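# Move desk flask onto an incubator shelf

## Task

Take the flask sitting on the desk and set it lying flat directly on one of the incubator's shelves, keeping the same face upward as it had on the desk and with no portion sticking out beyond the shelf's front edge. The flasks already inside must stay flat on their shelves, unstacked and with their original face up. No flask may ever touch the floor, neither incubator door may be slammed open or shut, and the robot must not tip over or be left leaning. Everything has to stay in place without the robot holding it. Finish by releasing the flask and moving the robot away.

## Robot and tools

ROBOT. TidyBot++: a wheeled base 0.54 m long, 0.50 m wide and 0.38 m tall on four powered casters, carrying a single seven-joint arm with a two-finger gripper. The shoulder sits 0.12 m ahead of the base centre and 0.68 m above the floor. The arm begins folded with the hand aimed downward; folded, the hand reaches up to 0.08 m past the base front and the elbow up to 1.15 m high. A downward-pointing hand can be raised to roughly 0.94 m only near the base, and to less farther out. Cameras: base_camera is fixed on the front of the base, about 0.35 m up, tilted down and forward (644x364 images). wrist_camera rides on the hand and looks along it (fisheye, 644x476).

FRAMES. Base frame: origin on the floor below the base centre, x forward, y left, z up. hand_pose is reported in this frame as the point midway between the finger pads; its own z axis runs out along the fingers and its y axis is the closing direction. The odometry frame is the base frame as it stood at scene start; heading is positive to the left, -3.142 to 3.142. base_tilt is in degrees, positive when leaning forward or right. Odometry only counts wheel turns, so slip is reported as travel and drift builds up.

execute_actions. Argument "actions": a list holding one action or none (empty just returns state and pictures). An action may contain:
- "base": exactly one relative move, measured from where the base currently is, in its own frame: {"translate_m": d} forward (+) or back, -2 to 2 m; {"strafe_m": d} left (+) or right, -2 to 2 m; {"rotate_rad": d} counter-clockwise seen from above (+), -6.3 to 6.3 rad. These are offsets, not poses.
- "joints": absolute targets in radians by name (gripper unitless). joint_1_rad any angle, whole arm about vertical, positive is clockwise from above (opposite to rotate_rad). joint_2_rad shoulder, -2.249 to 2.249. joint_3_rad any angle, upper-arm roll (near 3.14 normally). joint_4_rad elbow, -2.579 to 2.579. joint_5_rad any angle, forearm roll. joint_6_rad wrist, -2.099 to 2.099. joint_7_rad any angle, hand roll; with the hand down, positive is counter-clockwise from above, and at 1.57 the fingers open sideways. gripper_pos 0 (open, ~85 mm gap) to 1 (closed); gap ≈ 85 x (1 - gripper_pos) mm. Unbounded joints take the short way; turn large amounts in steps below half a turn. Done tolerances: ±0.039 for joints 1 to 4, ±0.056 for 5 to 7, ±0.03 gripper.
- "speeds": optional caps for this action only: translate_m and strafe_m 0.05 to 0.5 m/s, rotate_rad 0.1 to 1.57 rad/s (maximum is the default). A base move needing more than 8.667 s at its cap is refused; no action runs past 15 s.
Argument "cameras": list of "base_camera", "wrist_camera" or "all"; omitted, null or ["all"] gives both, [] gives none. Unknown keys or out-of-range values cause the whole call to be rejected with no motion.

ARM GEOMETRY. Segments: upper arm 0.42 m, forearm 0.31 m, hand 0.31 m. With joint_1_rad 0, joint_3_rad 3.14, joint_5_rad 0 the arm stays in the base's x-z plane; tilt from vertical (forward positive) is joint_2 for the upper arm, joint_2 - joint_4 for the forearm, joint_2 - joint_4 - joint_6 for the hand. Forward reach from the shoulder is the sum of length x sin(tilt); height is the sum of length x cos(tilt). Joints move up to 1.39 rad/s (1.22 for 5 to 7).

OTHER TOOLS. wait: "seconds" 0 to 10; the robot keeps its last command. zoom_image: "camera" plus "region" [x0, y0, x1, y1] in pixels of that camera's most recent image, at most 504x504. read_manual: licence text only, no motion. finished_scene: "scene" integer; irreversible, reports success.

RESULTS. base_status and joint_status describe how each commanded motion ended: "done"; "off_target" (stopped short, may still push); "contact_stop" or "time_out" (target dropped, holds where it stopped); "not_followed" with "joint command not followed" and a "cause:" line when a self-collision check refused arm targets (the gripper part still runs, and refused targets may be retried later); "limit_stop_at_motor_heat" after overheating. Base "done" only means the wheels turned enough, so a blocked base can report it while far short. on_its_own lists uncommanded motion. motor_effort gives percent of max per motor, peak in brackets. "ARM HIT" signals a hard hit of the arm on itself or the base. MOTOR HOT warns from 60 °C; OVER-TEMPERATURE FAULT at 75 °C makes the arm sag. A torque fault halts the arm and gripper for 10 s. The "pictures" line names the images in order. Once a call reports a stop, later calls in the same reply are skipped. While you think, the robot holds its last command.

PRACTICAL CAUTIONS. Joint friction leaves the hand a centimetre or two off; correct by resending each joint its previous command plus (desired - read). Do not resend the read angle while holding a load, as the arm sinks further; loads cause sag. Joints left out of an action may still be pushing. Closed fingertips extend ~20 mm past hand_pose. Do not drive the base while the arm is caught on something high up, and avoid hard sideways shoves with a raised hand: the robot can tip. Open and close incubator doors gently, keep flasks well clear of the floor, don't disturb the flasks already on the shelves, and release the flask and back away before ending the scene.

Each tool is called after ">>>" as name(argument=value, ...), one argument or row to a line, values as JSON.

## Session

>>> execute_actions(
  actions=[],
)

Scene clock: 0.00 s.
base_odometry: x=+0.000 y=+0.000 heading=+0.000 (m, m, rad; odometry frame)
base_tilt: forward=+0.0 right=-0.2 (deg)
base_status: not commanded
joint_positions: joint_1_rad=+0.041 joint_2_rad=-0.371 joint_3_rad=+3.133 joint_4_rad=-2.550 joint_5_rad=-0.030 joint_6_rad=-0.851 joint_7_rad=+1.560 gripper_pos=+0.000
joint_status: not commanded
motor_effort: joint_1_rad=+0 joint_2_rad=+0 joint_3_rad=+1 joint_4_rad=+14 joint_5_rad=-1 joint_6_rad=+3 joint_7_rad=+0 (%)
hand_pose: x=+0.2592 y=+0.0033 z=+0.5849 quat_wxyz=(-0.009, +0.998, -0.031, +0.056) (m; base frame)
pictures: base_camera, wrist_camera
Images, in order (width x height): base_camera 644x364, wrist_camera 644x476.

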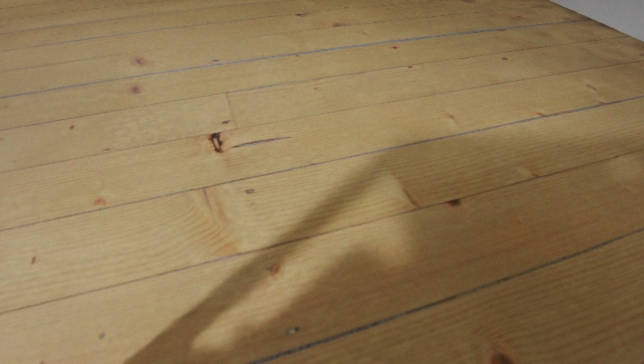

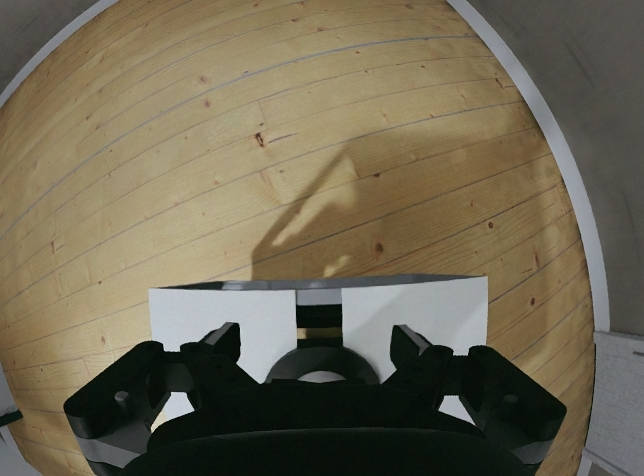

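>>> execute_actions(
  actions=[
    {"joints":{"joint_6_rad":0.4,"joint_4_rad":-2.3},"base":{"rotate_rad":-2.0}},
  ],
)

Scene clock: 8.63 s.
base_odometry: x=+0.000 y=+0.000 heading=-1.999 (m, m, rad; odometry frame)
base_tilt: forward=+0.0 right=-0.2 (deg)
base_status: done
joint_positions: joint_1_rad=+0.041 joint_2_rad=-0.370 joint_3_rad=+3.135 joint_4_rad=-2.301 joint_5_rad=-0.030 joint_6_rad=+0.381 joint_7_rad=+1.560 gripper_pos=+0.000
joint_status: all done
motor_effort: joint_1_rad=+0(2) joint_2_rad=-7(9) joint_3_rad=+1(3) joint_4_rad=+21(21) joint_5_rad=-1(1) joint_6_rad=+11(11) joint_7_rad=+0(0) (%)
hand_pose: x=+0.5719 y=-0.0173 z=+0.9698 quat_wxyz=(+0.004, +0.699, -0.029, +0.714) (m; base frame)
pictures: base_camera, wrist_camera
camera_calibration (this result's frames):
wrist_camera: T_world_to_cam=[[-0.0141785, -0.999717, -0.0191122, 0.0165005], [0.0292742, 0.0186909, -0.999397, 1.00998], [0.999471, -0.0147294, 0.0290009, -0.466763], [0, 0, 0, 1]] pos_world=[0.437184, -0.00925676, 1.02322]
Images, in order (width x height): base_camera 644x364, wrist_camera 644x476.

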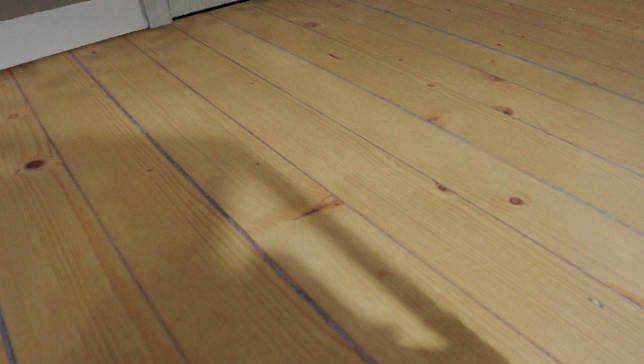

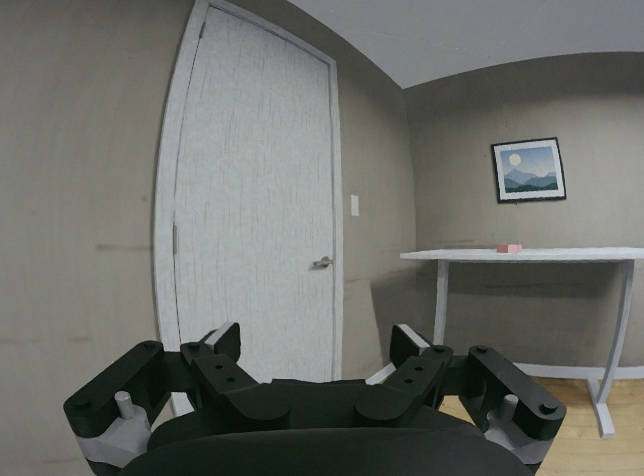

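>>> execute_actions(
  actions=[
    {"base":{"rotate_rad":-1.3}},
  ],
)

Scene clock: 17.93 s.
base_odometry: x=+0.000 y=+0.000 heading=+2.985 (m, m, rad; odometry frame)
base_tilt: forward=+0.0 right=-0.2 (deg)
base_status: done
joint_positions: joint_1_rad=+0.041 joint_2_rad=-0.370 joint_3_rad=+3.136 joint_4_rad=-2.301 joint_5_rad=-0.030 joint_6_rad=+0.381 joint_7_rad=+1.560 gripper_pos=+0.000
joint_status: not commanded
motor_effort: joint_1_rad=+0(1) joint_2_rad=-7(8) joint_3_rad=+1(2) joint_4_rad=+22(21) joint_5_rad=-1(0) joint_6_rad=+10(11) joint_7_rad=+1(0) (%)
hand_pose: x=+0.5719 y=-0.0180 z=+0.9698 quat_wxyz=(+0.004, +0.699, -0.029, +0.714) (m; base frame)
pictures: base_camera, wrist_camera
camera_calibration (this result's frames):
wrist_camera: T_world_to_cam=[[-0.0153069, -0.999692, -0.0195397, 0.0169261], [0.029313, 0.019085, -0.999388, 1.00998], [0.999453, -0.0158703, 0.0290119, -0.466781], [0, 0, 0, 1]] pos_world=[0.43718, -0.00976243, 1.02323]
Images, in order (width x height): base_camera 644x364, wrist_camera 644x476.

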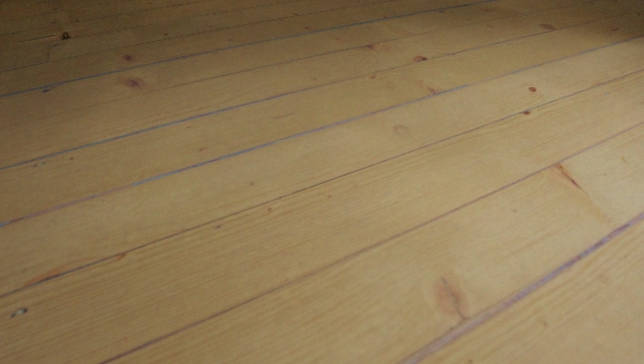

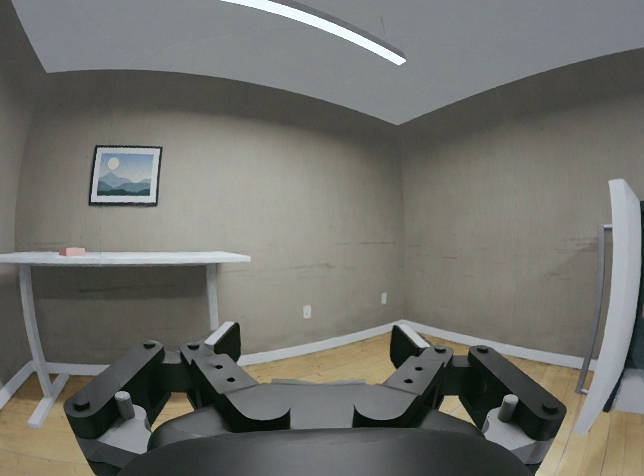

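>>> execute_actions(
  actions=[
    {"base":{"rotate_rad":-1.1}},
  ],
)

Scene clock: 23.83 s.
base_odometry: x=+0.000 y=+0.000 heading=+1.886 (m, m, rad; odometry frame)
base_tilt: forward=+0.0 right=-0.2 (deg)
base_status: done
joint_positions: joint_1_rad=+0.042 joint_2_rad=-0.370 joint_3_rad=+3.136 joint_4_rad=-2.301 joint_5_rad=-0.030 joint_6_rad=+0.381 joint_7_rad=+1.560 gripper_pos=+0.000
joint_status: not commanded
motor_effort: joint_1_rad=+0(1) joint_2_rad=-7(8) joint_3_rad=+0(3) joint_4_rad=+22(21) joint_5_rad=-1(1) joint_6_rad=+11(11) joint_7_rad=+1(0) (%)
hand_pose: x=+0.5719 y=-0.0182 z=+0.9698 quat_wxyz=(+0.004, +0.699, -0.029, +0.714) (m; base frame)
pictures: base_camera, wrist_camera
camera_calibration (this result's frames):
wrist_camera: T_world_to_cam=[[-0.0156938, -0.999683, -0.019678, 0.0170663], [0.0293261, 0.0192117, -0.999385, 1.00997], [0.999447, -0.0162613, 0.0290153, -0.466787], [0, 0, 0, 1]] pos_world=[0.437178, -0.00993304, 1.02323]
Images, in order (width x height): base_camera 644x364, wrist_camera 644x476.

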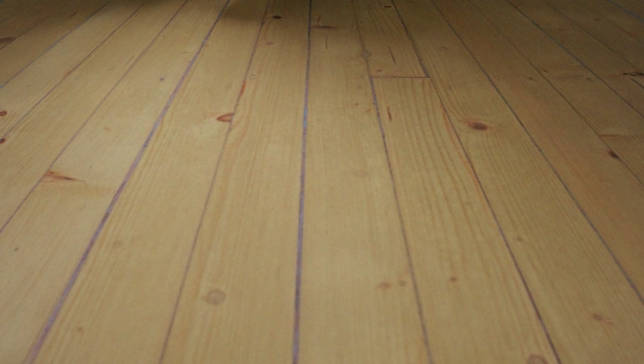

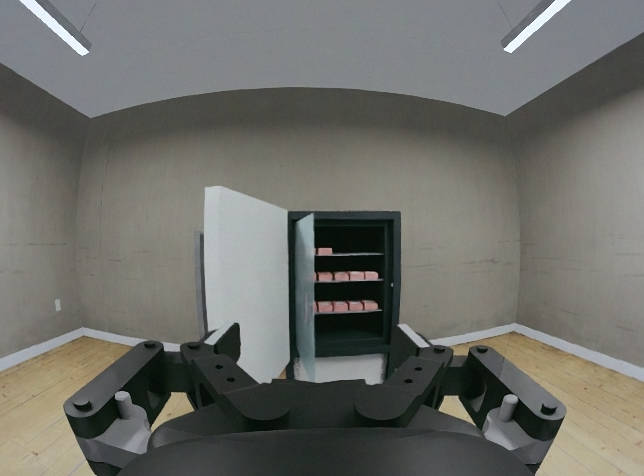

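>>> zoom_image(
  camera="wrist_camera",
  region=[180, 170, 440, 390],
)

Region (180, 170, 440, 390) of wrist_camera's 644x476 image, scaled by 1.938; it fills the top 426 rows of this view, and the rest is white.

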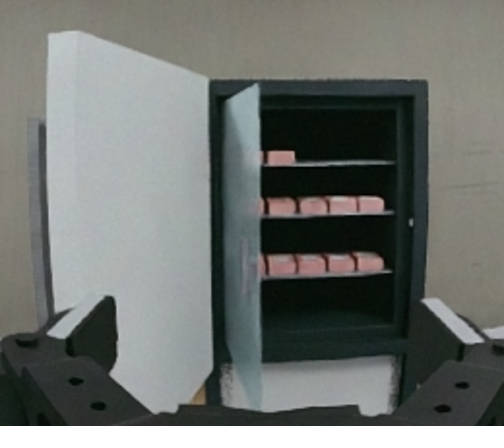

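>>> execute_actions(
  actions=[
    {"base":{"rotate_rad":1.585}},
  ],
  cameras=[],
)

>>> execute_actions(
  actions=[
    {"base":{"strafe_m":0.40},"joints":{"joint_1_rad":0,"joint_2_rad":-0.4,"joint_3_rad":3.14,"joint_4_rad":-1.9,"joint_5_rad":0,"joint_6_rad":-0.3,"joint_7_rad":1.57}},
  ],
  cameras=[],
)

>>> execute_actions(
  actions=[
    {"base":{"translate_m":0.7}},
  ],
)

Scene clock: 51.23 s.
base_odometry: x=+0.000 y=+0.000 heading=-2.813 (m, m, rad; odometry frame)
base_tilt: forward=+0.0 right=-0.2 (deg)
base_status: done
joint_positions: joint_1_rad=+0.042 joint_2_rad=-0.370 joint_3_rad=+3.133 joint_4_rad=-2.301 joint_5_rad=-0.030 joint_6_rad=+0.381 joint_7_rad=+1.560 gripper_pos=+0.000
joint_status: not commanded
motor_effort: joint_1_rad=+0(1) joint_2_rad=-7(8) joint_3_rad=+0(2) joint_4_rad=+21(21) joint_5_rad=-1(0) joint_6_rad=+10(11) joint_7_rad=+0(1) (%)
hand_pose: x=+0.5719 y=-0.0162 z=+0.9698 quat_wxyz=(+0.003, +0.699, -0.028, +0.714) (m; base frame)
pictures: none
No camera images: the call's "cameras" was empty. Leave "cameras" out to get every camera's image.

Scene clock: 53.37 s.
base_odometry: x=+0.130 y=-0.379 heading=-2.812 (m, m, rad; odometry frame)
base_tilt: forward=+0.0 right=-0.2 (deg)
base_status: done
joint_positions: joint_1_rad=+0.012 joint_2_rad=-0.386 joint_3_rad=+3.133 joint_4_rad=-1.914 joint_5_rad=-0.030 joint_6_rad=-0.258 joint_7_rad=+1.560 gripper_pos=+0.000
joint_status: all done
motor_effort: joint_1_rad=+0(1) joint_2_rad=-8(8) joint_3_rad=+1(3) joint_4_rad=+22(22) joint_5_rad=-1(0) joint_6_rad=+10(11) joint_7_rad=+0(0) (%)
hand_pose: x=+0.5787 y=+0.0026 z=+1.0189 quat_wxyz=(-0.013, +0.779, -0.014, +0.627) (m; base frame)
pictures: none
No camera images: the call's "cameras" was empty. Leave "cameras" out to get every camera's image.

Scene clock: 56.07 s.
base_odometry: x=-0.533 y=-0.605 heading=-2.812 (m, m, rad; odometry frame)
base_tilt: forward=+0.0 right=-0.2 (deg)
base_status: done
joint_positions: joint_1_rad=+0.012 joint_2_rad=-0.395 joint_3_rad=+3.133 joint_4_rad=-1.912 joint_5_rad=-0.030 joint_6_rad=-0.259 joint_7_rad=+1.560 gripper_pos=+0.000
joint_status: not commanded
motor_effort: joint_1_rad=+0(0) joint_2_rad=-7(10) joint_3_rad=+1(1) joint_4_rad=+22(23) joint_5_rad=-1(1) joint_6_rad=+10(11) joint_7_rad=+1(0) (%)
hand_pose: x=+0.5755 y=+0.0027 z=+1.0236 quat_wxyz=(-0.013, +0.776, -0.014, +0.631) (m; base frame)
pictures: base_camera, wrist_camera
camera_calibration (this result's frames):
wrist_camera: T_world_to_cam=[[0.0289708, -0.999205, -0.0273844, 0.0212176], [-0.196166, 0.0211798, -0.980342, 1.17345], [0.980143, 0.0337731, -0.195396, -0.230955], [0, 0, 0, 1]] pos_world=[0.455945, 0.00414725, 1.10584]
Images, in order (width x height): base_camera 644x364, wrist_camera 644x476.

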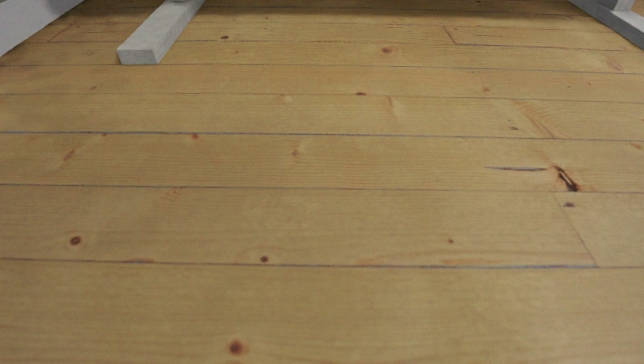

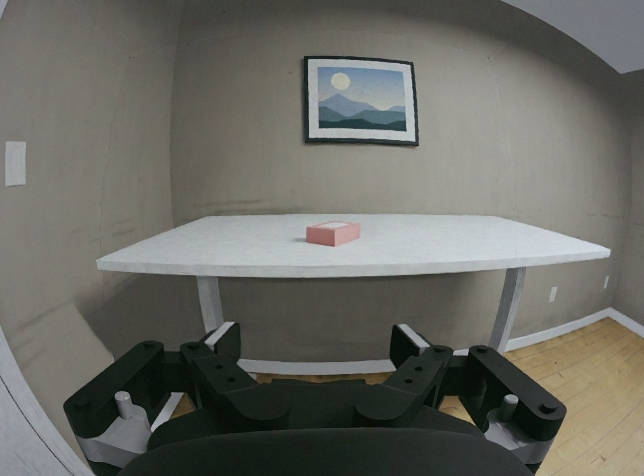

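>>> zoom_image(
  camera="wrist_camera",
  region=[280, 200, 390, 280],
)

Region (280, 200, 390, 280) of wrist_camera's 644x476 image, scaled by 4.582; it fills the top 367 rows of this view, and the rest is white.

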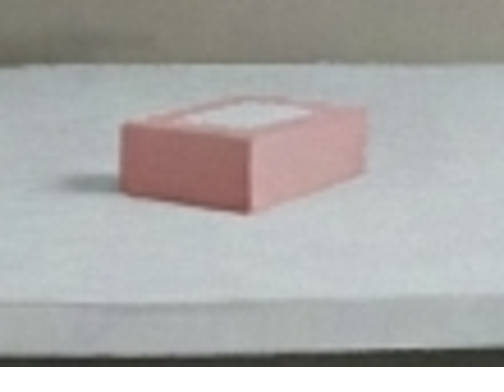

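>>> execute_actions(
  actions=[
    {"base":{"translate_m":0.35},"joints":{"joint_2_rad":0.0,"joint_4_rad":-0.9,"joint_6_rad":-1.3}},
  ],
  cameras=["wrist_camera"],
)

Scene clock: 76.80 s.
base_odometry: x=-0.864 y=-0.719 heading=-2.812 (m, m, rad; odometry frame)
base_tilt: forward=+0.0 right=-0.2 (deg)
base_status: done
joint_positions: joint_1_rad=+0.012 joint_2_rad=-0.015 joint_3_rad=+3.133 joint_4_rad=-0.914 joint_5_rad=-0.030 joint_6_rad=-1.256 joint_7_rad=+1.560 gripper_pos=+0.000
joint_status: all done
motor_effort: joint_1_rad=+0(0) joint_2_rad=-17(20) joint_3_rad=+0(1) joint_4_rad=+18(23) joint_5_rad=-1(1) joint_6_rad=+9(11) joint_7_rad=+0(0) (%)
hand_pose: x=+0.6181 y=+0.0082 z=+1.1268 quat_wxyz=(-0.016, +0.881, -0.004, +0.474) (m; base frame)
pictures: wrist_camera
camera_calibration (this result's frames):
wrist_camera: T_world_to_cam=[[0.0437982, -0.998398, -0.0358208, 0.0286279], [-0.544885, 0.00618019, -0.838488, 1.33871], [0.837366, 0.0562424, -0.543742, 0.227868], [0, 0, 0, 1]] pos_world=[0.53738, 0.00749268, 1.24742]
Images, in order (width x height): wrist_camera 644x476.

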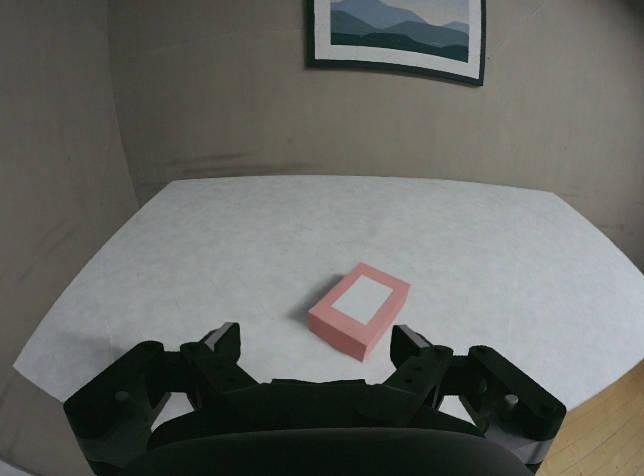

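>>> execute_actions(
  actions=[
    {"base":{"strafe_m":0.264},"joints":{"joint_1_rad":0.655,"joint_2_rad":-0.55,"joint_4_rad":-1.6,"joint_6_rad":-0.8}},
  ],
  cameras=[],
)

>>> execute_actions(
  actions=[
    {"base":{"translate_m":0.257},"joints":{"joint_4_rad":-1.845,"joint_6_rad":-0.56,"joint_5_rad":0.03,"joint_7_rad":1.58}},
  ],
)

Scene clock: 155.77 s.
base_odometry: x=-0.779 y=-0.969 heading=-2.812 (m, m, rad; odometry frame)
base_tilt: forward=+0.0 right=-0.2 (deg)
base_status: done
joint_positions: joint_1_rad=+0.641 joint_2_rad=-0.543 joint_3_rad=+3.135 joint_4_rad=-1.585 joint_5_rad=-0.030 joint_6_rad=-0.845 joint_7_rad=+1.560 gripper_pos=+0.000
joint_status: all done
motor_effort: joint_1_rad=+0(3) joint_2_rad=+0(18) joint_3_rad=+1(2) joint_4_rad=+20(21) joint_5_rad=-1(2) joint_6_rad=+10(11) joint_7_rad=+0(1) (%)
hand_pose: x=+0.4063 y=-0.1999 z=+1.1036 quat_wxyz=(+0.168, +0.768, -0.257, +0.562) (m; base frame)
pictures: none
No camera images: the call's "cameras" was empty. Leave "cameras" out to get every camera's image.

Scene clock: 157.57 s.
base_odometry: x=-1.022 y=-1.052 heading=-2.812 (m, m, rad; odometry frame)
base_tilt: forward=+0.0 right=-0.2 (deg)
base_status: done
joint_positions: joint_1_rad=+0.641 joint_2_rad=-0.545 joint_3_rad=+3.136 joint_4_rad=-1.835 joint_5_rad=-0.014 joint_6_rad=-0.603 joint_7_rad=+1.560 gripper_pos=+0.000
joint_status: all done
motor_effort: joint_1_rad=+0(0) joint_2_rad=-1(4) joint_3_rad=+1(1) joint_4_rad=+21(22) joint_5_rad=-1(1) joint_6_rad=+10(11) joint_7_rad=+0(1) (%)
hand_pose: x=+0.4268 y=-0.2215 z=+1.0302 quat_wxyz=(+0.175, +0.769, -0.259, +0.558) (m; base frame)
pictures: base_camera, wrist_camera
camera_calibration (this result's frames):
wrist_camera: T_world_to_cam=[[-0.565387, -0.824678, -0.0156197, 0.0818889], [-0.246385, 0.186929, -0.950974, 1.18342], [0.787167, -0.53382, -0.308876, -0.00275253], [0, 0, 0, 1]] pos_world=[0.340043, -0.155154, 1.12583]
Images, in order (width x height): base_camera 644x364, wrist_camera 644x476.

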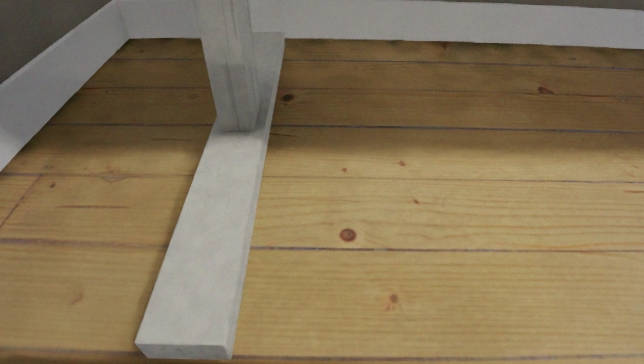

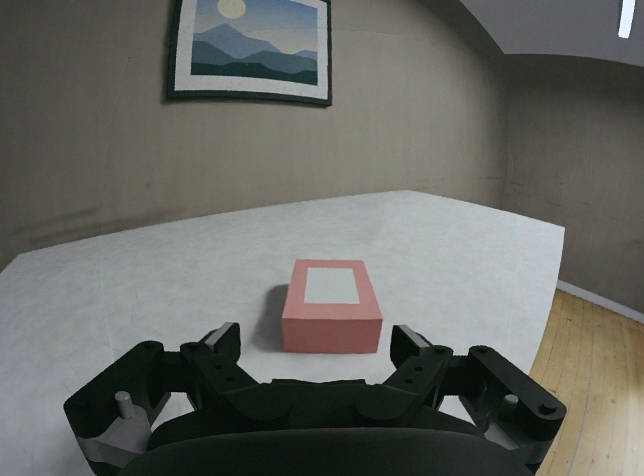

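>>> execute_actions(
  actions=[
    {"joints":{"joint_1_rad":0.685,"joint_2_rad":-0.58,"joint_4_rad":-2.0,"joint_6_rad":-0.40,"joint_5_rad":0.045,"joint_7_rad":1.6}},
  ],
  cameras=["wrist_camera"],
)

Scene clock: 174.90 s.
base_odometry: x=-1.022 y=-1.052 heading=-2.812 (m, m, rad; odometry frame)
base_tilt: forward=+0.0 right=-0.2 (deg)
base_status: not commanded
joint_positions: joint_1_rad=+0.668 joint_2_rad=-0.563 joint_3_rad=+3.136 joint_4_rad=-1.989 joint_5_rad=+0.001 joint_6_rad=-0.445 joint_7_rad=+1.575 gripper_pos=+0.000
joint_status: all done
motor_effort: joint_1_rad=+0(0) joint_2_rad=-1(3) joint_3_rad=+1(1) joint_4_rad=+22(23) joint_5_rad=-1(0) joint_6_rad=+10(10) joint_7_rad=+0(1) (%)
hand_pose: x=+0.4227 y=-0.2349 z=+0.9906 quat_wxyz=(+0.196, +0.762, -0.260, +0.560) (m; base frame)
pictures: wrist_camera
camera_calibration (this result's frames):
wrist_camera: T_world_to_cam=[[-0.587318, -0.809241, 0.0136405, 0.0518678], [-0.242046, 0.159536, -0.957059, 1.14497], [0.772316, -0.5654, -0.289571, -0.0391853], [0, 0, 0, 1]] pos_world=[0.337862, -0.162846, 1.08375]
Images, in order (width x height): wrist_camera 644x476.

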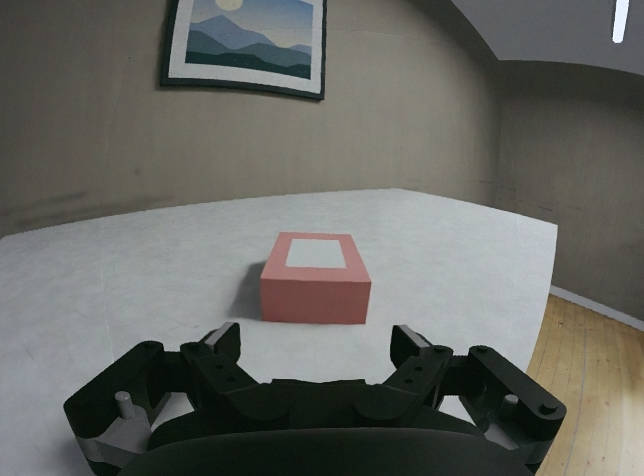

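>>> execute_actions(
  actions=[
    {"joints":{"joint_2_rad":-0.405,"joint_4_rad":-1.925,"joint_6_rad":-0.30}},
  ],
  cameras=["wrist_camera"],
)

Scene clock: 187.03 s.
base_odometry: x=-1.022 y=-1.052 heading=-2.812 (m, m, rad; odometry frame)
base_tilt: forward=+0.0 right=-0.2 (deg)
base_status: not commanded
joint_positions: joint_1_rad=+0.668 joint_2_rad=-0.408 joint_3_rad=+3.136 joint_4_rad=-1.941 joint_5_rad=+0.001 joint_6_rad=-0.344 joint_7_rad=+1.575 gripper_pos=+0.000
joint_status: all done
motor_effort: joint_1_rad=+0(0) joint_2_rad=-6(9) joint_3_rad=+0(1) joint_4_rad=+22(22) joint_5_rad=-1(1) joint_6_rad=+10(10) joint_7_rad=+1(0) (%)
hand_pose: x=+0.4701 y=-0.2720 z=+0.9861 quat_wxyz=(+0.195, +0.763, -0.260, +0.558) (m; base frame)
pictures: wrist_camera
camera_calibration (this result's frames):
wrist_camera: T_world_to_cam=[[-0.586902, -0.809558, 0.0127143, 0.0503473], [-0.245544, 0.163004, -0.955582, 1.15924], [0.771527, -0.563956, -0.29445, -0.0924579], [0, 0, 0, 1]] pos_world=[0.385528, -0.200344, 1.07989]
Images, in order (width x height): wrist_camera 644x476.

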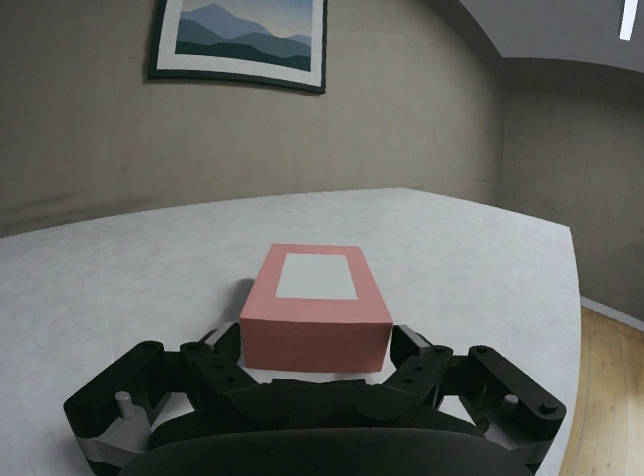

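>>> execute_actions(
  actions=[
    {"joints":{"joint_2_rad":-0.30,"joint_4_rad":-1.862,"joint_6_rad":-0.25}},
  ],
  cameras=["wrist_camera"],
)

Scene clock: 195.73 s.
base_odometry: x=-1.022 y=-1.052 heading=-2.812 (m, m, rad; odometry frame)
base_tilt: forward=+0.0 right=-0.2 (deg)
base_status: not commanded
joint_positions: joint_1_rad=+0.668 joint_2_rad=-0.306 joint_3_rad=+3.136 joint_4_rad=-1.876 joint_5_rad=+0.001 joint_6_rad=-0.292 joint_7_rad=+1.575 gripper_pos=+0.000
joint_status: all done
motor_effort: joint_1_rad=+0(0) joint_2_rad=-10(12) joint_3_rad=+1(1) joint_4_rad=+22(23) joint_5_rad=-1(1) joint_6_rad=+10(10) joint_7_rad=+0(0) (%)
hand_pose: x=+0.5029 y=-0.2977 z=+0.9940 quat_wxyz=(+0.197, +0.759, -0.259, +0.564) (m; base frame)
pictures: wrist_camera
camera_calibration (this result's frames):
wrist_camera: T_world_to_cam=[[-0.586845, -0.809599, 0.0127315, 0.0486384], [-0.234037, 0.154549, -0.959865, 1.17499], [0.775138, -0.566272, -0.280172, -0.146715], [0, 0, 0, 1]] pos_world=[0.417258, -0.225297, 1.08611]
Images, in order (width x height): wrist_camera 644x476.

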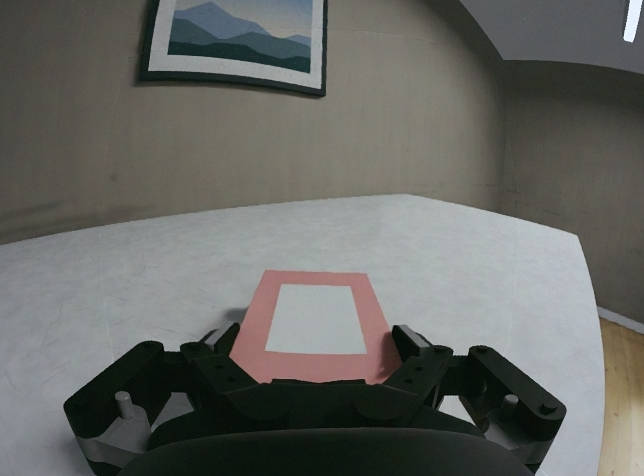

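>>> execute_actions(
  actions=[
    {"joints":{"joint_4_rad":-1.905}},
  ],
  cameras=[],
)

>>> execute_actions(
  actions=[
    {"joints":{"gripper_pos":1}},
  ],
  cameras=["wrist_camera"],
)

Scene clock: 204.90 s.
base_odometry: x=-1.022 y=-1.052 heading=-2.812 (m, m, rad; odometry frame)
base_tilt: forward=+0.0 right=-0.2 (deg)
base_status: not commanded
joint_positions: joint_1_rad=+0.668 joint_2_rad=-0.306 joint_3_rad=+3.136 joint_4_rad=-1.898 joint_5_rad=+0.001 joint_6_rad=-0.292 joint_7_rad=+1.575 gripper_pos=+0.000
joint_status: all done
motor_effort: joint_1_rad=+0(0) joint_2_rad=-10(11) joint_3_rad=+1(1) joint_4_rad=+22(23) joint_5_rad=-1(1) joint_6_rad=+10(10) joint_7_rad=+0(1) (%)
hand_pose: x=+0.5013 y=-0.2964 z=+0.9805 quat_wxyz=(+0.194, +0.765, -0.261, +0.555) (m; base frame)
pictures: none
No camera images: the call's "cameras" was empty. Leave "cameras" out to get every camera's image.

Scene clock: 206.00 s.
base_odometry: x=-1.022 y=-1.052 heading=-2.812 (m, m, rad; odometry frame)
base_tilt: forward=+0.0 right=-0.2 (deg)
base_status: not commanded
joint_positions: joint_1_rad=+0.668 joint_2_rad=-0.306 joint_3_rad=+3.136 joint_4_rad=-1.898 joint_5_rad=+0.001 joint_6_rad=-0.291 joint_7_rad=+1.575 gripper_pos=+0.033
joint_status: gripper_pos off_target (ended at +0.033, target +1.000)
motor_effort: joint_1_rad=+0(0) joint_2_rad=-10(11) joint_3_rad=+1(1) joint_4_rad=+22(22) joint_5_rad=-1(1) joint_6_rad=+9(10) joint_7_rad=+1(0) (%)
hand_pose: x=+0.5013 y=-0.2965 z=+0.9808 quat_wxyz=(+0.194, +0.765, -0.261, +0.556) (m; base frame)
pictures: wrist_camera
camera_calibration (this result's frames):
wrist_camera: T_world_to_cam=[[-0.586667, -0.80974, 0.0119656, 0.0494786], [-0.250004, 0.167038, -0.953728, 1.16739], [0.770273, -0.562512, -0.300434, -0.125053], [0, 0, 0, 1]] pos_world=[0.417206, -0.225278, 1.07521]
Images, in order (width x height): wrist_camera 644x476.

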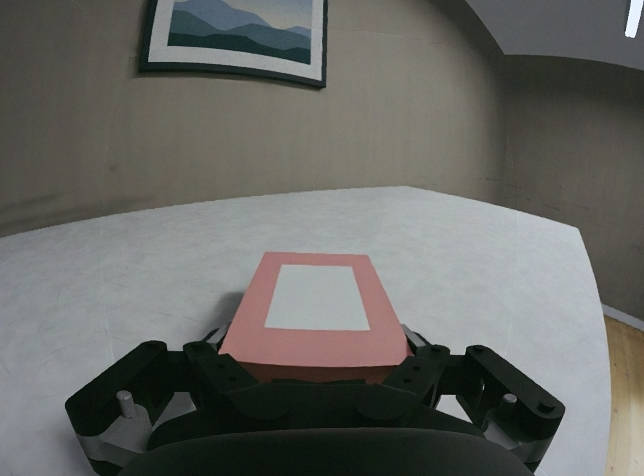

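>>> execute_actions(
  actions=[
    {"joints":{"joint_4_rad":-1.72,"joint_6_rad":-0.50}},
  ],
  cameras=["wrist_camera"],
)

>>> execute_actions(
  actions=[
    {"base":{"translate_m":-0.6},"speeds":{"translate_m":0.3}},
  ],
  cameras=[],
)

>>> execute_actions(
  actions=[
    {"base":{"rotate_rad":-1.57},"speeds":{"rotate_rad":0.6},"joints":{"joint_1_rad":0.3}},
  ],
  cameras=[],
)

>>> execute_actions(
  actions=[
    {"base":{"translate_m":1.0},"speeds":{"translate_m":0.35},"joints":{"joint_1_rad":-0.014}},
  ],
)

Scene clock: 219.93 s.
base_odometry: x=-1.022 y=-1.052 heading=-2.812 (m, m, rad; odometry frame)
base_tilt: forward=+0.0 right=-0.2 (deg)
base_status: not commanded
joint_positions: joint_1_rad=+0.668 joint_2_rad=-0.304 joint_3_rad=+3.136 joint_4_rad=-1.736 joint_5_rad=+0.001 joint_6_rad=-0.461 joint_7_rad=+1.575 gripper_pos=+0.033
joint_status: all done
motor_effort: joint_1_rad=+0(0) joint_2_rad=-11(13) joint_3_rad=+0(1) joint_4_rad=+23(24) joint_5_rad=-1(1) joint_6_rad=+11(11) joint_7_rad=+0(0) (%)
hand_pose: x=+0.4988 y=-0.2945 z=+1.0283 quat_wxyz=(+0.192, +0.768, -0.262, +0.552) (m; base frame)
pictures: wrist_camera
camera_calibration (this result's frames):
wrist_camera: T_world_to_cam=[[-0.586685, -0.809732, 0.0115885, 0.0494653], [-0.25742, 0.172905, -0.950704, 1.2141], [0.767812, -0.560747, -0.309882, -0.0962679], [0, 0, 0, 1]] pos_world=[0.415469, -0.223853, 1.12384]
Images, in order (width x height): wrist_camera 644x476.

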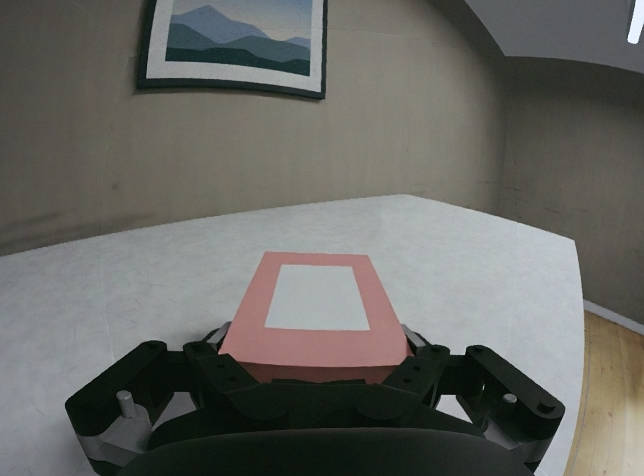

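Scene clock: 222.87 s.
base_odometry: x=-0.454 y=-0.858 heading=-2.811 (m, m, rad; odometry frame)
base_tilt: forward=+0.0 right=-0.2 (deg)
base_status: done
joint_positions: joint_1_rad=+0.673 joint_2_rad=-0.297 joint_3_rad=+3.138 joint_4_rad=-1.735 joint_5_rad=+0.002 joint_6_rad=-0.463 joint_7_rad=+1.575 gripper_pos=+0.033
joint_status: not commanded
motor_effort: joint_1_rad=+0(1) joint_2_rad=-12(14) joint_3_rad=+1(3) joint_4_rad=+22(24) joint_5_rad=-1(1) joint_6_rad=+11(12) joint_7_rad=+0(0) (%)
hand_pose: x=+0.4987 y=-0.2985 z=+1.0244 quat_wxyz=(+0.193, +0.770, -0.265, +0.548) (m; base frame)
pictures: none
No camera images: the call's "cameras" was empty. Leave "cameras" out to get every camera's image.

Scene clock: 226.13 s.
base_odometry: x=-0.454 y=-0.858 heading=+1.903 (m, m, rad; odometry frame)
base_tilt: forward=+0.0 right=-0.2 (deg)
base_status: done
joint_positions: joint_1_rad=+0.312 joint_2_rad=-0.297 joint_3_rad=+3.140 joint_4_rad=-1.735 joint_5_rad=+0.003 joint_6_rad=-0.463 joint_7_rad=+1.575 gripper_pos=+0.033
joint_status: all done
motor_effort: joint_1_rad=+0(2) joint_2_rad=-11(12) joint_3_rad=+1(2) joint_4_rad=+23(23) joint_5_rad=-1(1) joint_6_rad=+11(11) joint_7_rad=+1(0) (%)
hand_pose: x=+0.5792 y=-0.1467 z=+1.0244 quat_wxyz=(+0.093, +0.805, -0.124, +0.573) (m; base frame)
pictures: none
No camera images: the call's "cameras" was empty. Leave "cameras" out to get every camera's image.

Scene clock: 230.03 s.
base_odometry: x=-0.779 y=+0.088 heading=+1.902 (m, m, rad; odometry frame)
base_tilt: forward=+0.0 right=-0.2 (deg)
base_status: done
joint_positions: joint_1_rad=-0.002 joint_2_rad=-0.295 joint_3_rad=+3.140 joint_4_rad=-1.735 joint_5_rad=+0.003 joint_6_rad=-0.465 joint_7_rad=+1.575 gripper_pos=+0.033
joint_status: all done
motor_effort: joint_1_rad=+0(2) joint_2_rad=-12(14) joint_3_rad=+1(1) joint_4_rad=+23(24) joint_5_rad=-1(1) joint_6_rad=+11(11) joint_7_rad=+0(0) (%)
hand_pose: x=+0.6023 y=+0.0028 z=+1.0237 quat_wxyz=(+0.002, +0.815, +0.004, +0.580) (m; base frame)
pictures: base_camera, wrist_camera
camera_calibration (this result's frames):
wrist_camera: T_world_to_cam=[[0.0395045, -0.999144, 0.0122897, -0.0264104], [-0.319684, -0.0242907, -0.947213, 1.21939], [0.9467, 0.0334903, -0.320369, -0.10913], [0, 0, 0, 1]] pos_world=[0.494177, 0.00688703, 1.12039]
Images, in order (width x height): base_camera 644x364, wrist_camera 644x476.

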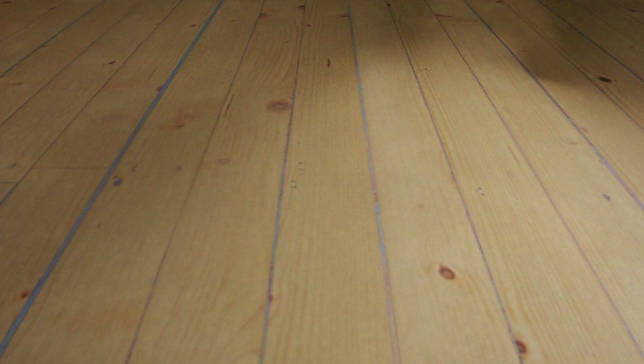

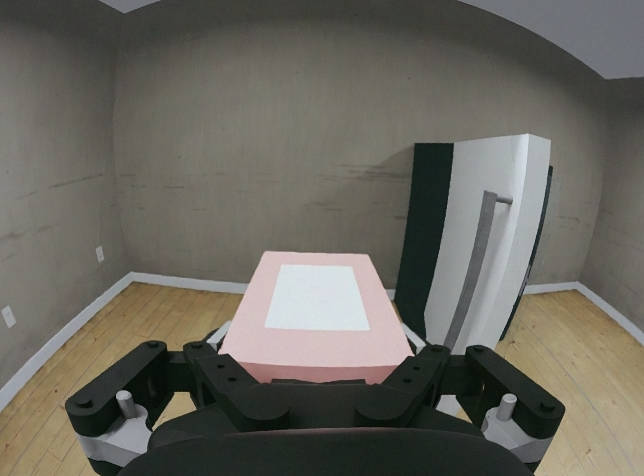

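>>> execute_actions(
  actions=[
    {"base":{"strafe_m":-1.0},"speeds":{"strafe_m":0.35}},
  ],
)

Scene clock: 242.50 s.
base_odometry: x=+0.166 y=+0.414 heading=+1.903 (m, m, rad; odometry frame)
base_tilt: forward=+0.0 right=-0.2 (deg)
base_status: done
joint_positions: joint_1_rad=-0.003 joint_2_rad=-0.295 joint_3_rad=+3.140 joint_4_rad=-1.735 joint_5_rad=+0.003 joint_6_rad=-0.465 joint_7_rad=+1.575 gripper_pos=+0.033
joint_status: not commanded
motor_effort: joint_1_rad=+0(1) joint_2_rad=-11(13) joint_3_rad=+0(3) joint_4_rad=+23(24) joint_5_rad=-1(1) joint_6_rad=+11(11) joint_7_rad=+0(0) (%)
hand_pose: x=+0.6023 y=+0.0031 z=+1.0236 quat_wxyz=(+0.002, +0.815, +0.004, +0.580) (m; base frame)
pictures: base_camera, wrist_camera
camera_calibration (this result's frames):
wrist_camera: T_world_to_cam=[[0.0403002, -0.999111, 0.0123921, -0.0266769], [-0.319914, -0.0246514, -0.947126, 1.2194], [0.946589, 0.034205, -0.320623, -0.108807], [0, 0, 0, 1]] pos_world=[0.494173, 0.00712838, 1.12037]
Images, in order (width x height): base_camera 644x364, wrist_camera 644x476.

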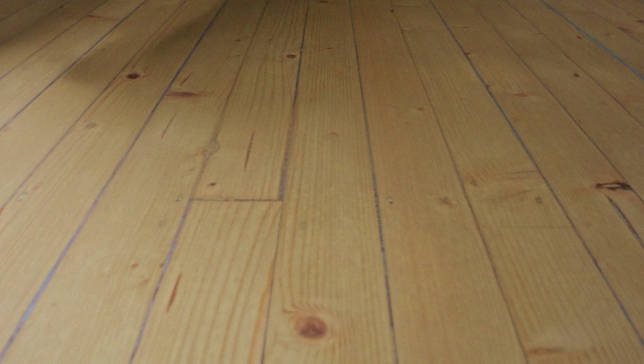

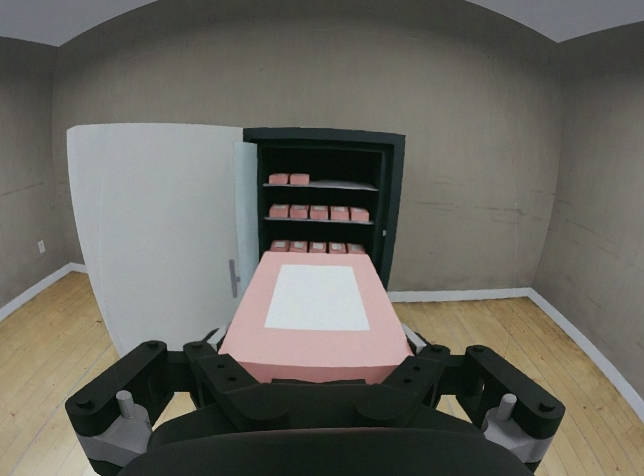

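>>> execute_actions(
  actions=[
    {"base":{"strafe_m":-0.11},"speeds":{"strafe_m":0.3}},
  ],
  cameras=[],
)

>>> execute_actions(
  actions=[
    {"base":{"translate_m":0.6},"speeds":{"translate_m":0.3}},
  ],
)

Scene clock: 253.83 s.
base_odometry: x=+0.270 y=+0.450 heading=+1.903 (m, m, rad; odometry frame)
base_tilt: forward=+0.0 right=-0.2 (deg)
base_status: done
joint_positions: joint_1_rad=-0.004 joint_2_rad=-0.295 joint_3_rad=+3.143 joint_4_rad=-1.735 joint_5_rad=+0.003 joint_6_rad=-0.465 joint_7_rad=+1.575 gripper_pos=+0.033
joint_status: not commanded
motor_effort: joint_1_rad=+0(2) joint_2_rad=-11(13) joint_3_rad=+0(3) joint_4_rad=+23(23) joint_5_rad=-1(2) joint_6_rad=+11(11) joint_7_rad=+0(0) (%)
hand_pose: x=+0.6023 y=+0.0018 z=+1.0236 quat_wxyz=(+0.002, +0.815, +0.003, +0.580) (m; base frame)
pictures: none
No camera images: the call's "cameras" was empty. Leave "cameras" out to get every camera's image.

Scene clock: 256.80 s.
base_odometry: x=+0.075 y=+1.018 heading=+1.903 (m, m, rad; odometry frame)
base_tilt: forward=+0.0 right=-0.2 (deg)
base_status: done
joint_positions: joint_1_rad=-0.004 joint_2_rad=-0.295 joint_3_rad=+3.143 joint_4_rad=-1.735 joint_5_rad=+0.003 joint_6_rad=-0.466 joint_7_rad=+1.575 gripper_pos=+0.033
joint_status: not commanded
motor_effort: joint_1_rad=+0(0) joint_2_rad=-11(15) joint_3_rad=+1(1) joint_4_rad=+23(24) joint_5_rad=-1(1) joint_6_rad=+11(11) joint_7_rad=+0(1) (%)
hand_pose: x=+0.6024 y=+0.0018 z=+1.0234 quat_wxyz=(+0.002, +0.815, +0.003, +0.580) (m; base frame)
pictures: base_camera, wrist_camera
camera_calibration (this result's frames):
wrist_camera: T_world_to_cam=[[0.0382944, -0.999198, 0.0117066, -0.0260766], [-0.32073, -0.0233857, -0.946882, 1.21945], [0.946396, 0.0325056, -0.321368, -0.108082], [0, 0, 0, 1]] pos_world=[0.4944, 0.00597518, 1.12024]
Images, in order (width x height): base_camera 644x364, wrist_camera 644x476.

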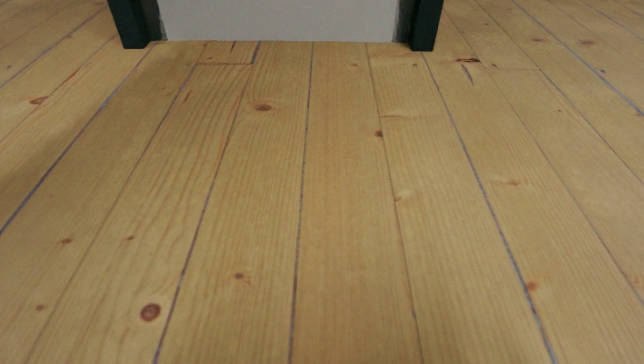

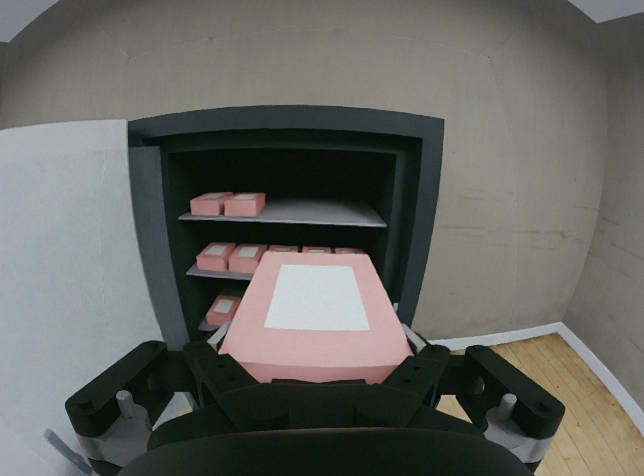

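>>> execute_actions(
  actions=[
    {"base":{"translate_m":0.36},"speeds":{"translate_m":0.3},"joints":{"joint_4_rad":-1.822,"joint_6_rad":-0.32}},
  ],
)

Scene clock: 281.00 s.
base_odometry: x=-0.042 y=+1.359 heading=+1.903 (m, m, rad; odometry frame)
base_tilt: forward=+0.0 right=-0.2 (deg)
base_status: done
joint_positions: joint_1_rad=-0.004 joint_2_rad=-0.297 joint_3_rad=+3.143 joint_4_rad=-1.819 joint_5_rad=+0.003 joint_6_rad=-0.366 joint_7_rad=+1.575 gripper_pos=+0.033
joint_status: all done
motor_effort: joint_1_rad=+0(0) joint_2_rad=-10(14) joint_3_rad=+1(1) joint_4_rad=+23(25) joint_5_rad=-1(1) joint_6_rad=+11(11) joint_7_rad=+0(0) (%)
hand_pose: x=+0.6056 y=+0.0019 z=+1.0024 quat_wxyz=(+0.002, +0.810, +0.003, +0.586) (m; base frame)
pictures: base_camera, wrist_camera
camera_calibration (this result's frames):
wrist_camera: T_world_to_cam=[[0.0384235, -0.999185, 0.0123438, -0.0265564], [-0.304671, -0.0234791, -0.952168, 1.19616], [0.951682, 0.0328248, -0.305325, -0.137169], [0, 0, 0, 1]] pos_world=[0.495998, 0.00605257, 1.0974]
Images, in order (width x height): base_camera 644x364, wrist_camera 644x476.

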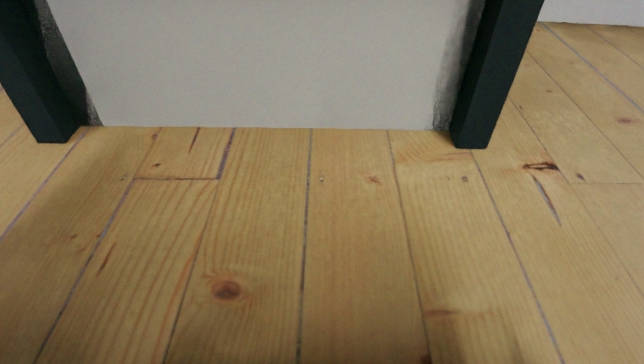

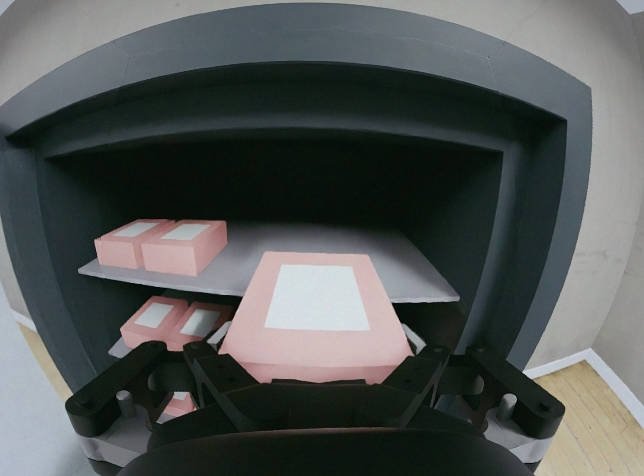

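>>> execute_actions(
  actions=[
    {"base":{"translate_m":0.13},"speeds":{"translate_m":0.1},"joints":{"joint_4_rad":-1.862,"joint_6_rad":-0.28}},
  ],
  cameras=["wrist_camera"],
)

Scene clock: 296.70 s.
base_odometry: x=-0.084 y=+1.482 heading=+1.902 (m, m, rad; odometry frame)
base_tilt: forward=+0.0 right=-0.2 (deg)
base_status: done
joint_positions: joint_1_rad=-0.004 joint_2_rad=-0.296 joint_3_rad=+3.143 joint_4_rad=-1.855 joint_5_rad=+0.003 joint_6_rad=-0.328 joint_7_rad=+1.575 gripper_pos=+0.033
joint_status: all done
motor_effort: joint_1_rad=+0(1) joint_2_rad=-11(14) joint_3_rad=+0(1) joint_4_rad=+23(24) joint_5_rad=-1(1) joint_6_rad=+11(11) joint_7_rad=+0(0) (%)
hand_pose: x=+0.6066 y=+0.0020 z=+0.9910 quat_wxyz=(+0.002, +0.810, +0.004, +0.587) (m; base frame)
pictures: wrist_camera
camera_calibration (this result's frames):
wrist_camera: T_world_to_cam=[[0.0385453, -0.99918, 0.0123728, -0.0265079], [-0.304066, -0.0235229, -0.952361, 1.18544], [0.951871, 0.0329469, -0.304723, -0.142246], [0, 0, 0, 1]] pos_world=[0.496872, 0.00608532, 1.08594]
Images, in order (width x height): wrist_camera 644x476.

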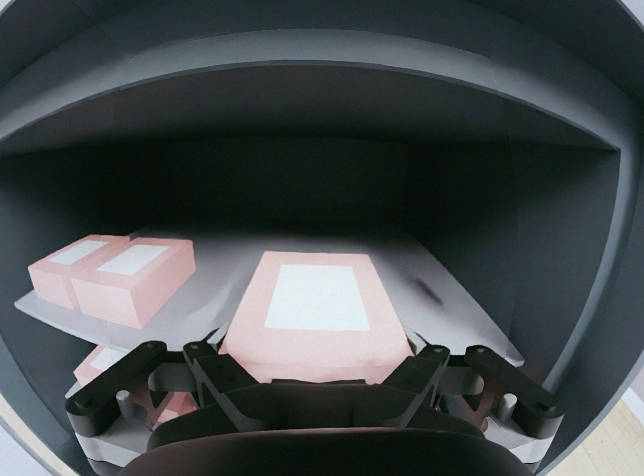

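>>> execute_actions(
  actions=[
    {"base":{"translate_m":0.085},"speeds":{"translate_m":0.08},"joints":{"joint_4_rad":-1.89,"joint_6_rad":-0.25}},
  ],
  cameras=["wrist_camera"],
)

>>> execute_actions(
  actions=[
    {"joints":{"joint_4_rad":-1.93,"joint_6_rad":-0.21}},
  ],
  cameras=["wrist_camera"],
)

Scene clock: 314.83 s.
base_odometry: x=-0.112 y=+1.562 heading=+1.902 (m, m, rad; odometry frame)
base_tilt: forward=+0.0 right=-0.2 (deg)
base_status: done
joint_positions: joint_1_rad=-0.004 joint_2_rad=-0.296 joint_3_rad=+3.143 joint_4_rad=-1.882 joint_5_rad=+0.003 joint_6_rad=-0.299 joint_7_rad=+1.575 gripper_pos=+0.033
joint_status: all done
motor_effort: joint_1_rad=+0(1) joint_2_rad=-11(14) joint_3_rad=+0(1) joint_4_rad=+23(23) joint_5_rad=-1(1) joint_6_rad=+10(11) joint_7_rad=+0(1) (%)
hand_pose: x=+0.6068 y=+0.0020 z=+0.9835 quat_wxyz=(+0.002, +0.809, +0.004, +0.588) (m; base frame)
pictures: wrist_camera
camera_calibration (this result's frames):
wrist_camera: T_world_to_cam=[[0.0386078, -0.999176, 0.0124867, -0.0265396], [-0.301067, -0.0235467, -0.953312, 1.17749], [0.952821, 0.033046, -0.301729, -0.148283], [0, 0, 0, 1]] pos_world=[0.496815, 0.00610834, 1.0781]
Images, in order (width x height): wrist_camera 644x476.

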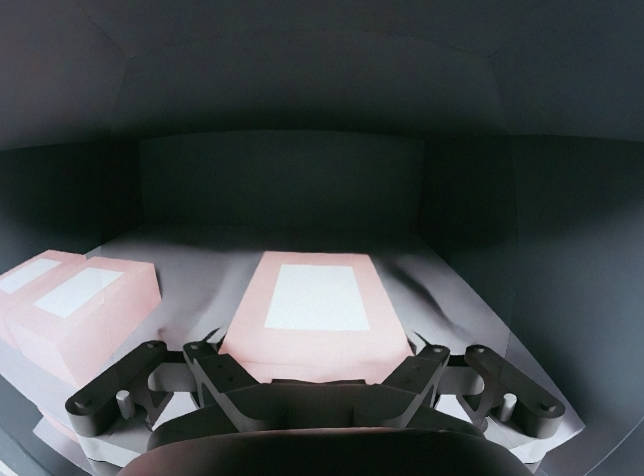

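Scene clock: 315.57 s.
base_odometry: x=-0.112 y=+1.562 heading=+1.902 (m, m, rad; odometry frame)
base_tilt: forward=+0.0 right=-0.2 (deg)
base_status: not commanded
joint_positions: joint_1_rad=-0.004 joint_2_rad=-0.296 joint_3_rad=+3.143 joint_4_rad=-1.923 joint_5_rad=+0.003 joint_6_rad=-0.258 joint_7_rad=+1.575 gripper_pos=+0.033
joint_status: all done
motor_effort: joint_1_rad=+0(0) joint_2_rad=-12(12) joint_3_rad=+1(1) joint_4_rad=+23(23) joint_5_rad=-1(0) joint_6_rad=+11(11) joint_7_rad=+0(0) (%)
hand_pose: x=+0.6063 y=+0.0020 z=+0.9704 quat_wxyz=(+0.002, +0.809, +0.004, +0.588) (m; base frame)
pictures: wrist_camera
camera_calibration (this result's frames):
wrist_camera: T_world_to_cam=[[0.0387542, -0.999171, 0.0124608, -0.0263733], [-0.301611, -0.0235852, -0.953139, 1.16504], [0.952643, 0.0331798, -0.302275, -0.151097], [0, 0, 0, 1]] pos_world=[0.496353, 0.00613968, 1.0651]
Images, in order (width x height): wrist_camera 644x476.

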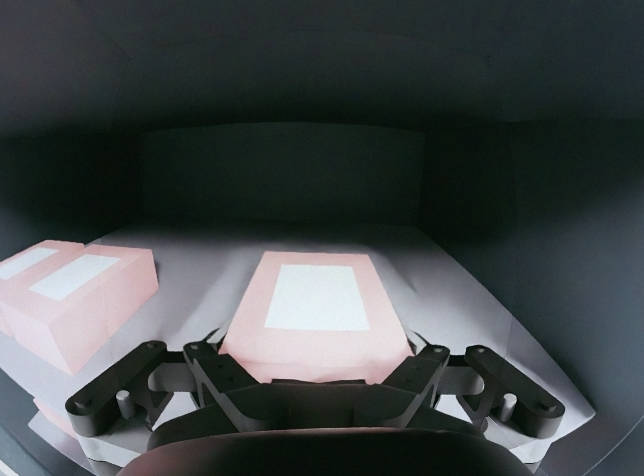

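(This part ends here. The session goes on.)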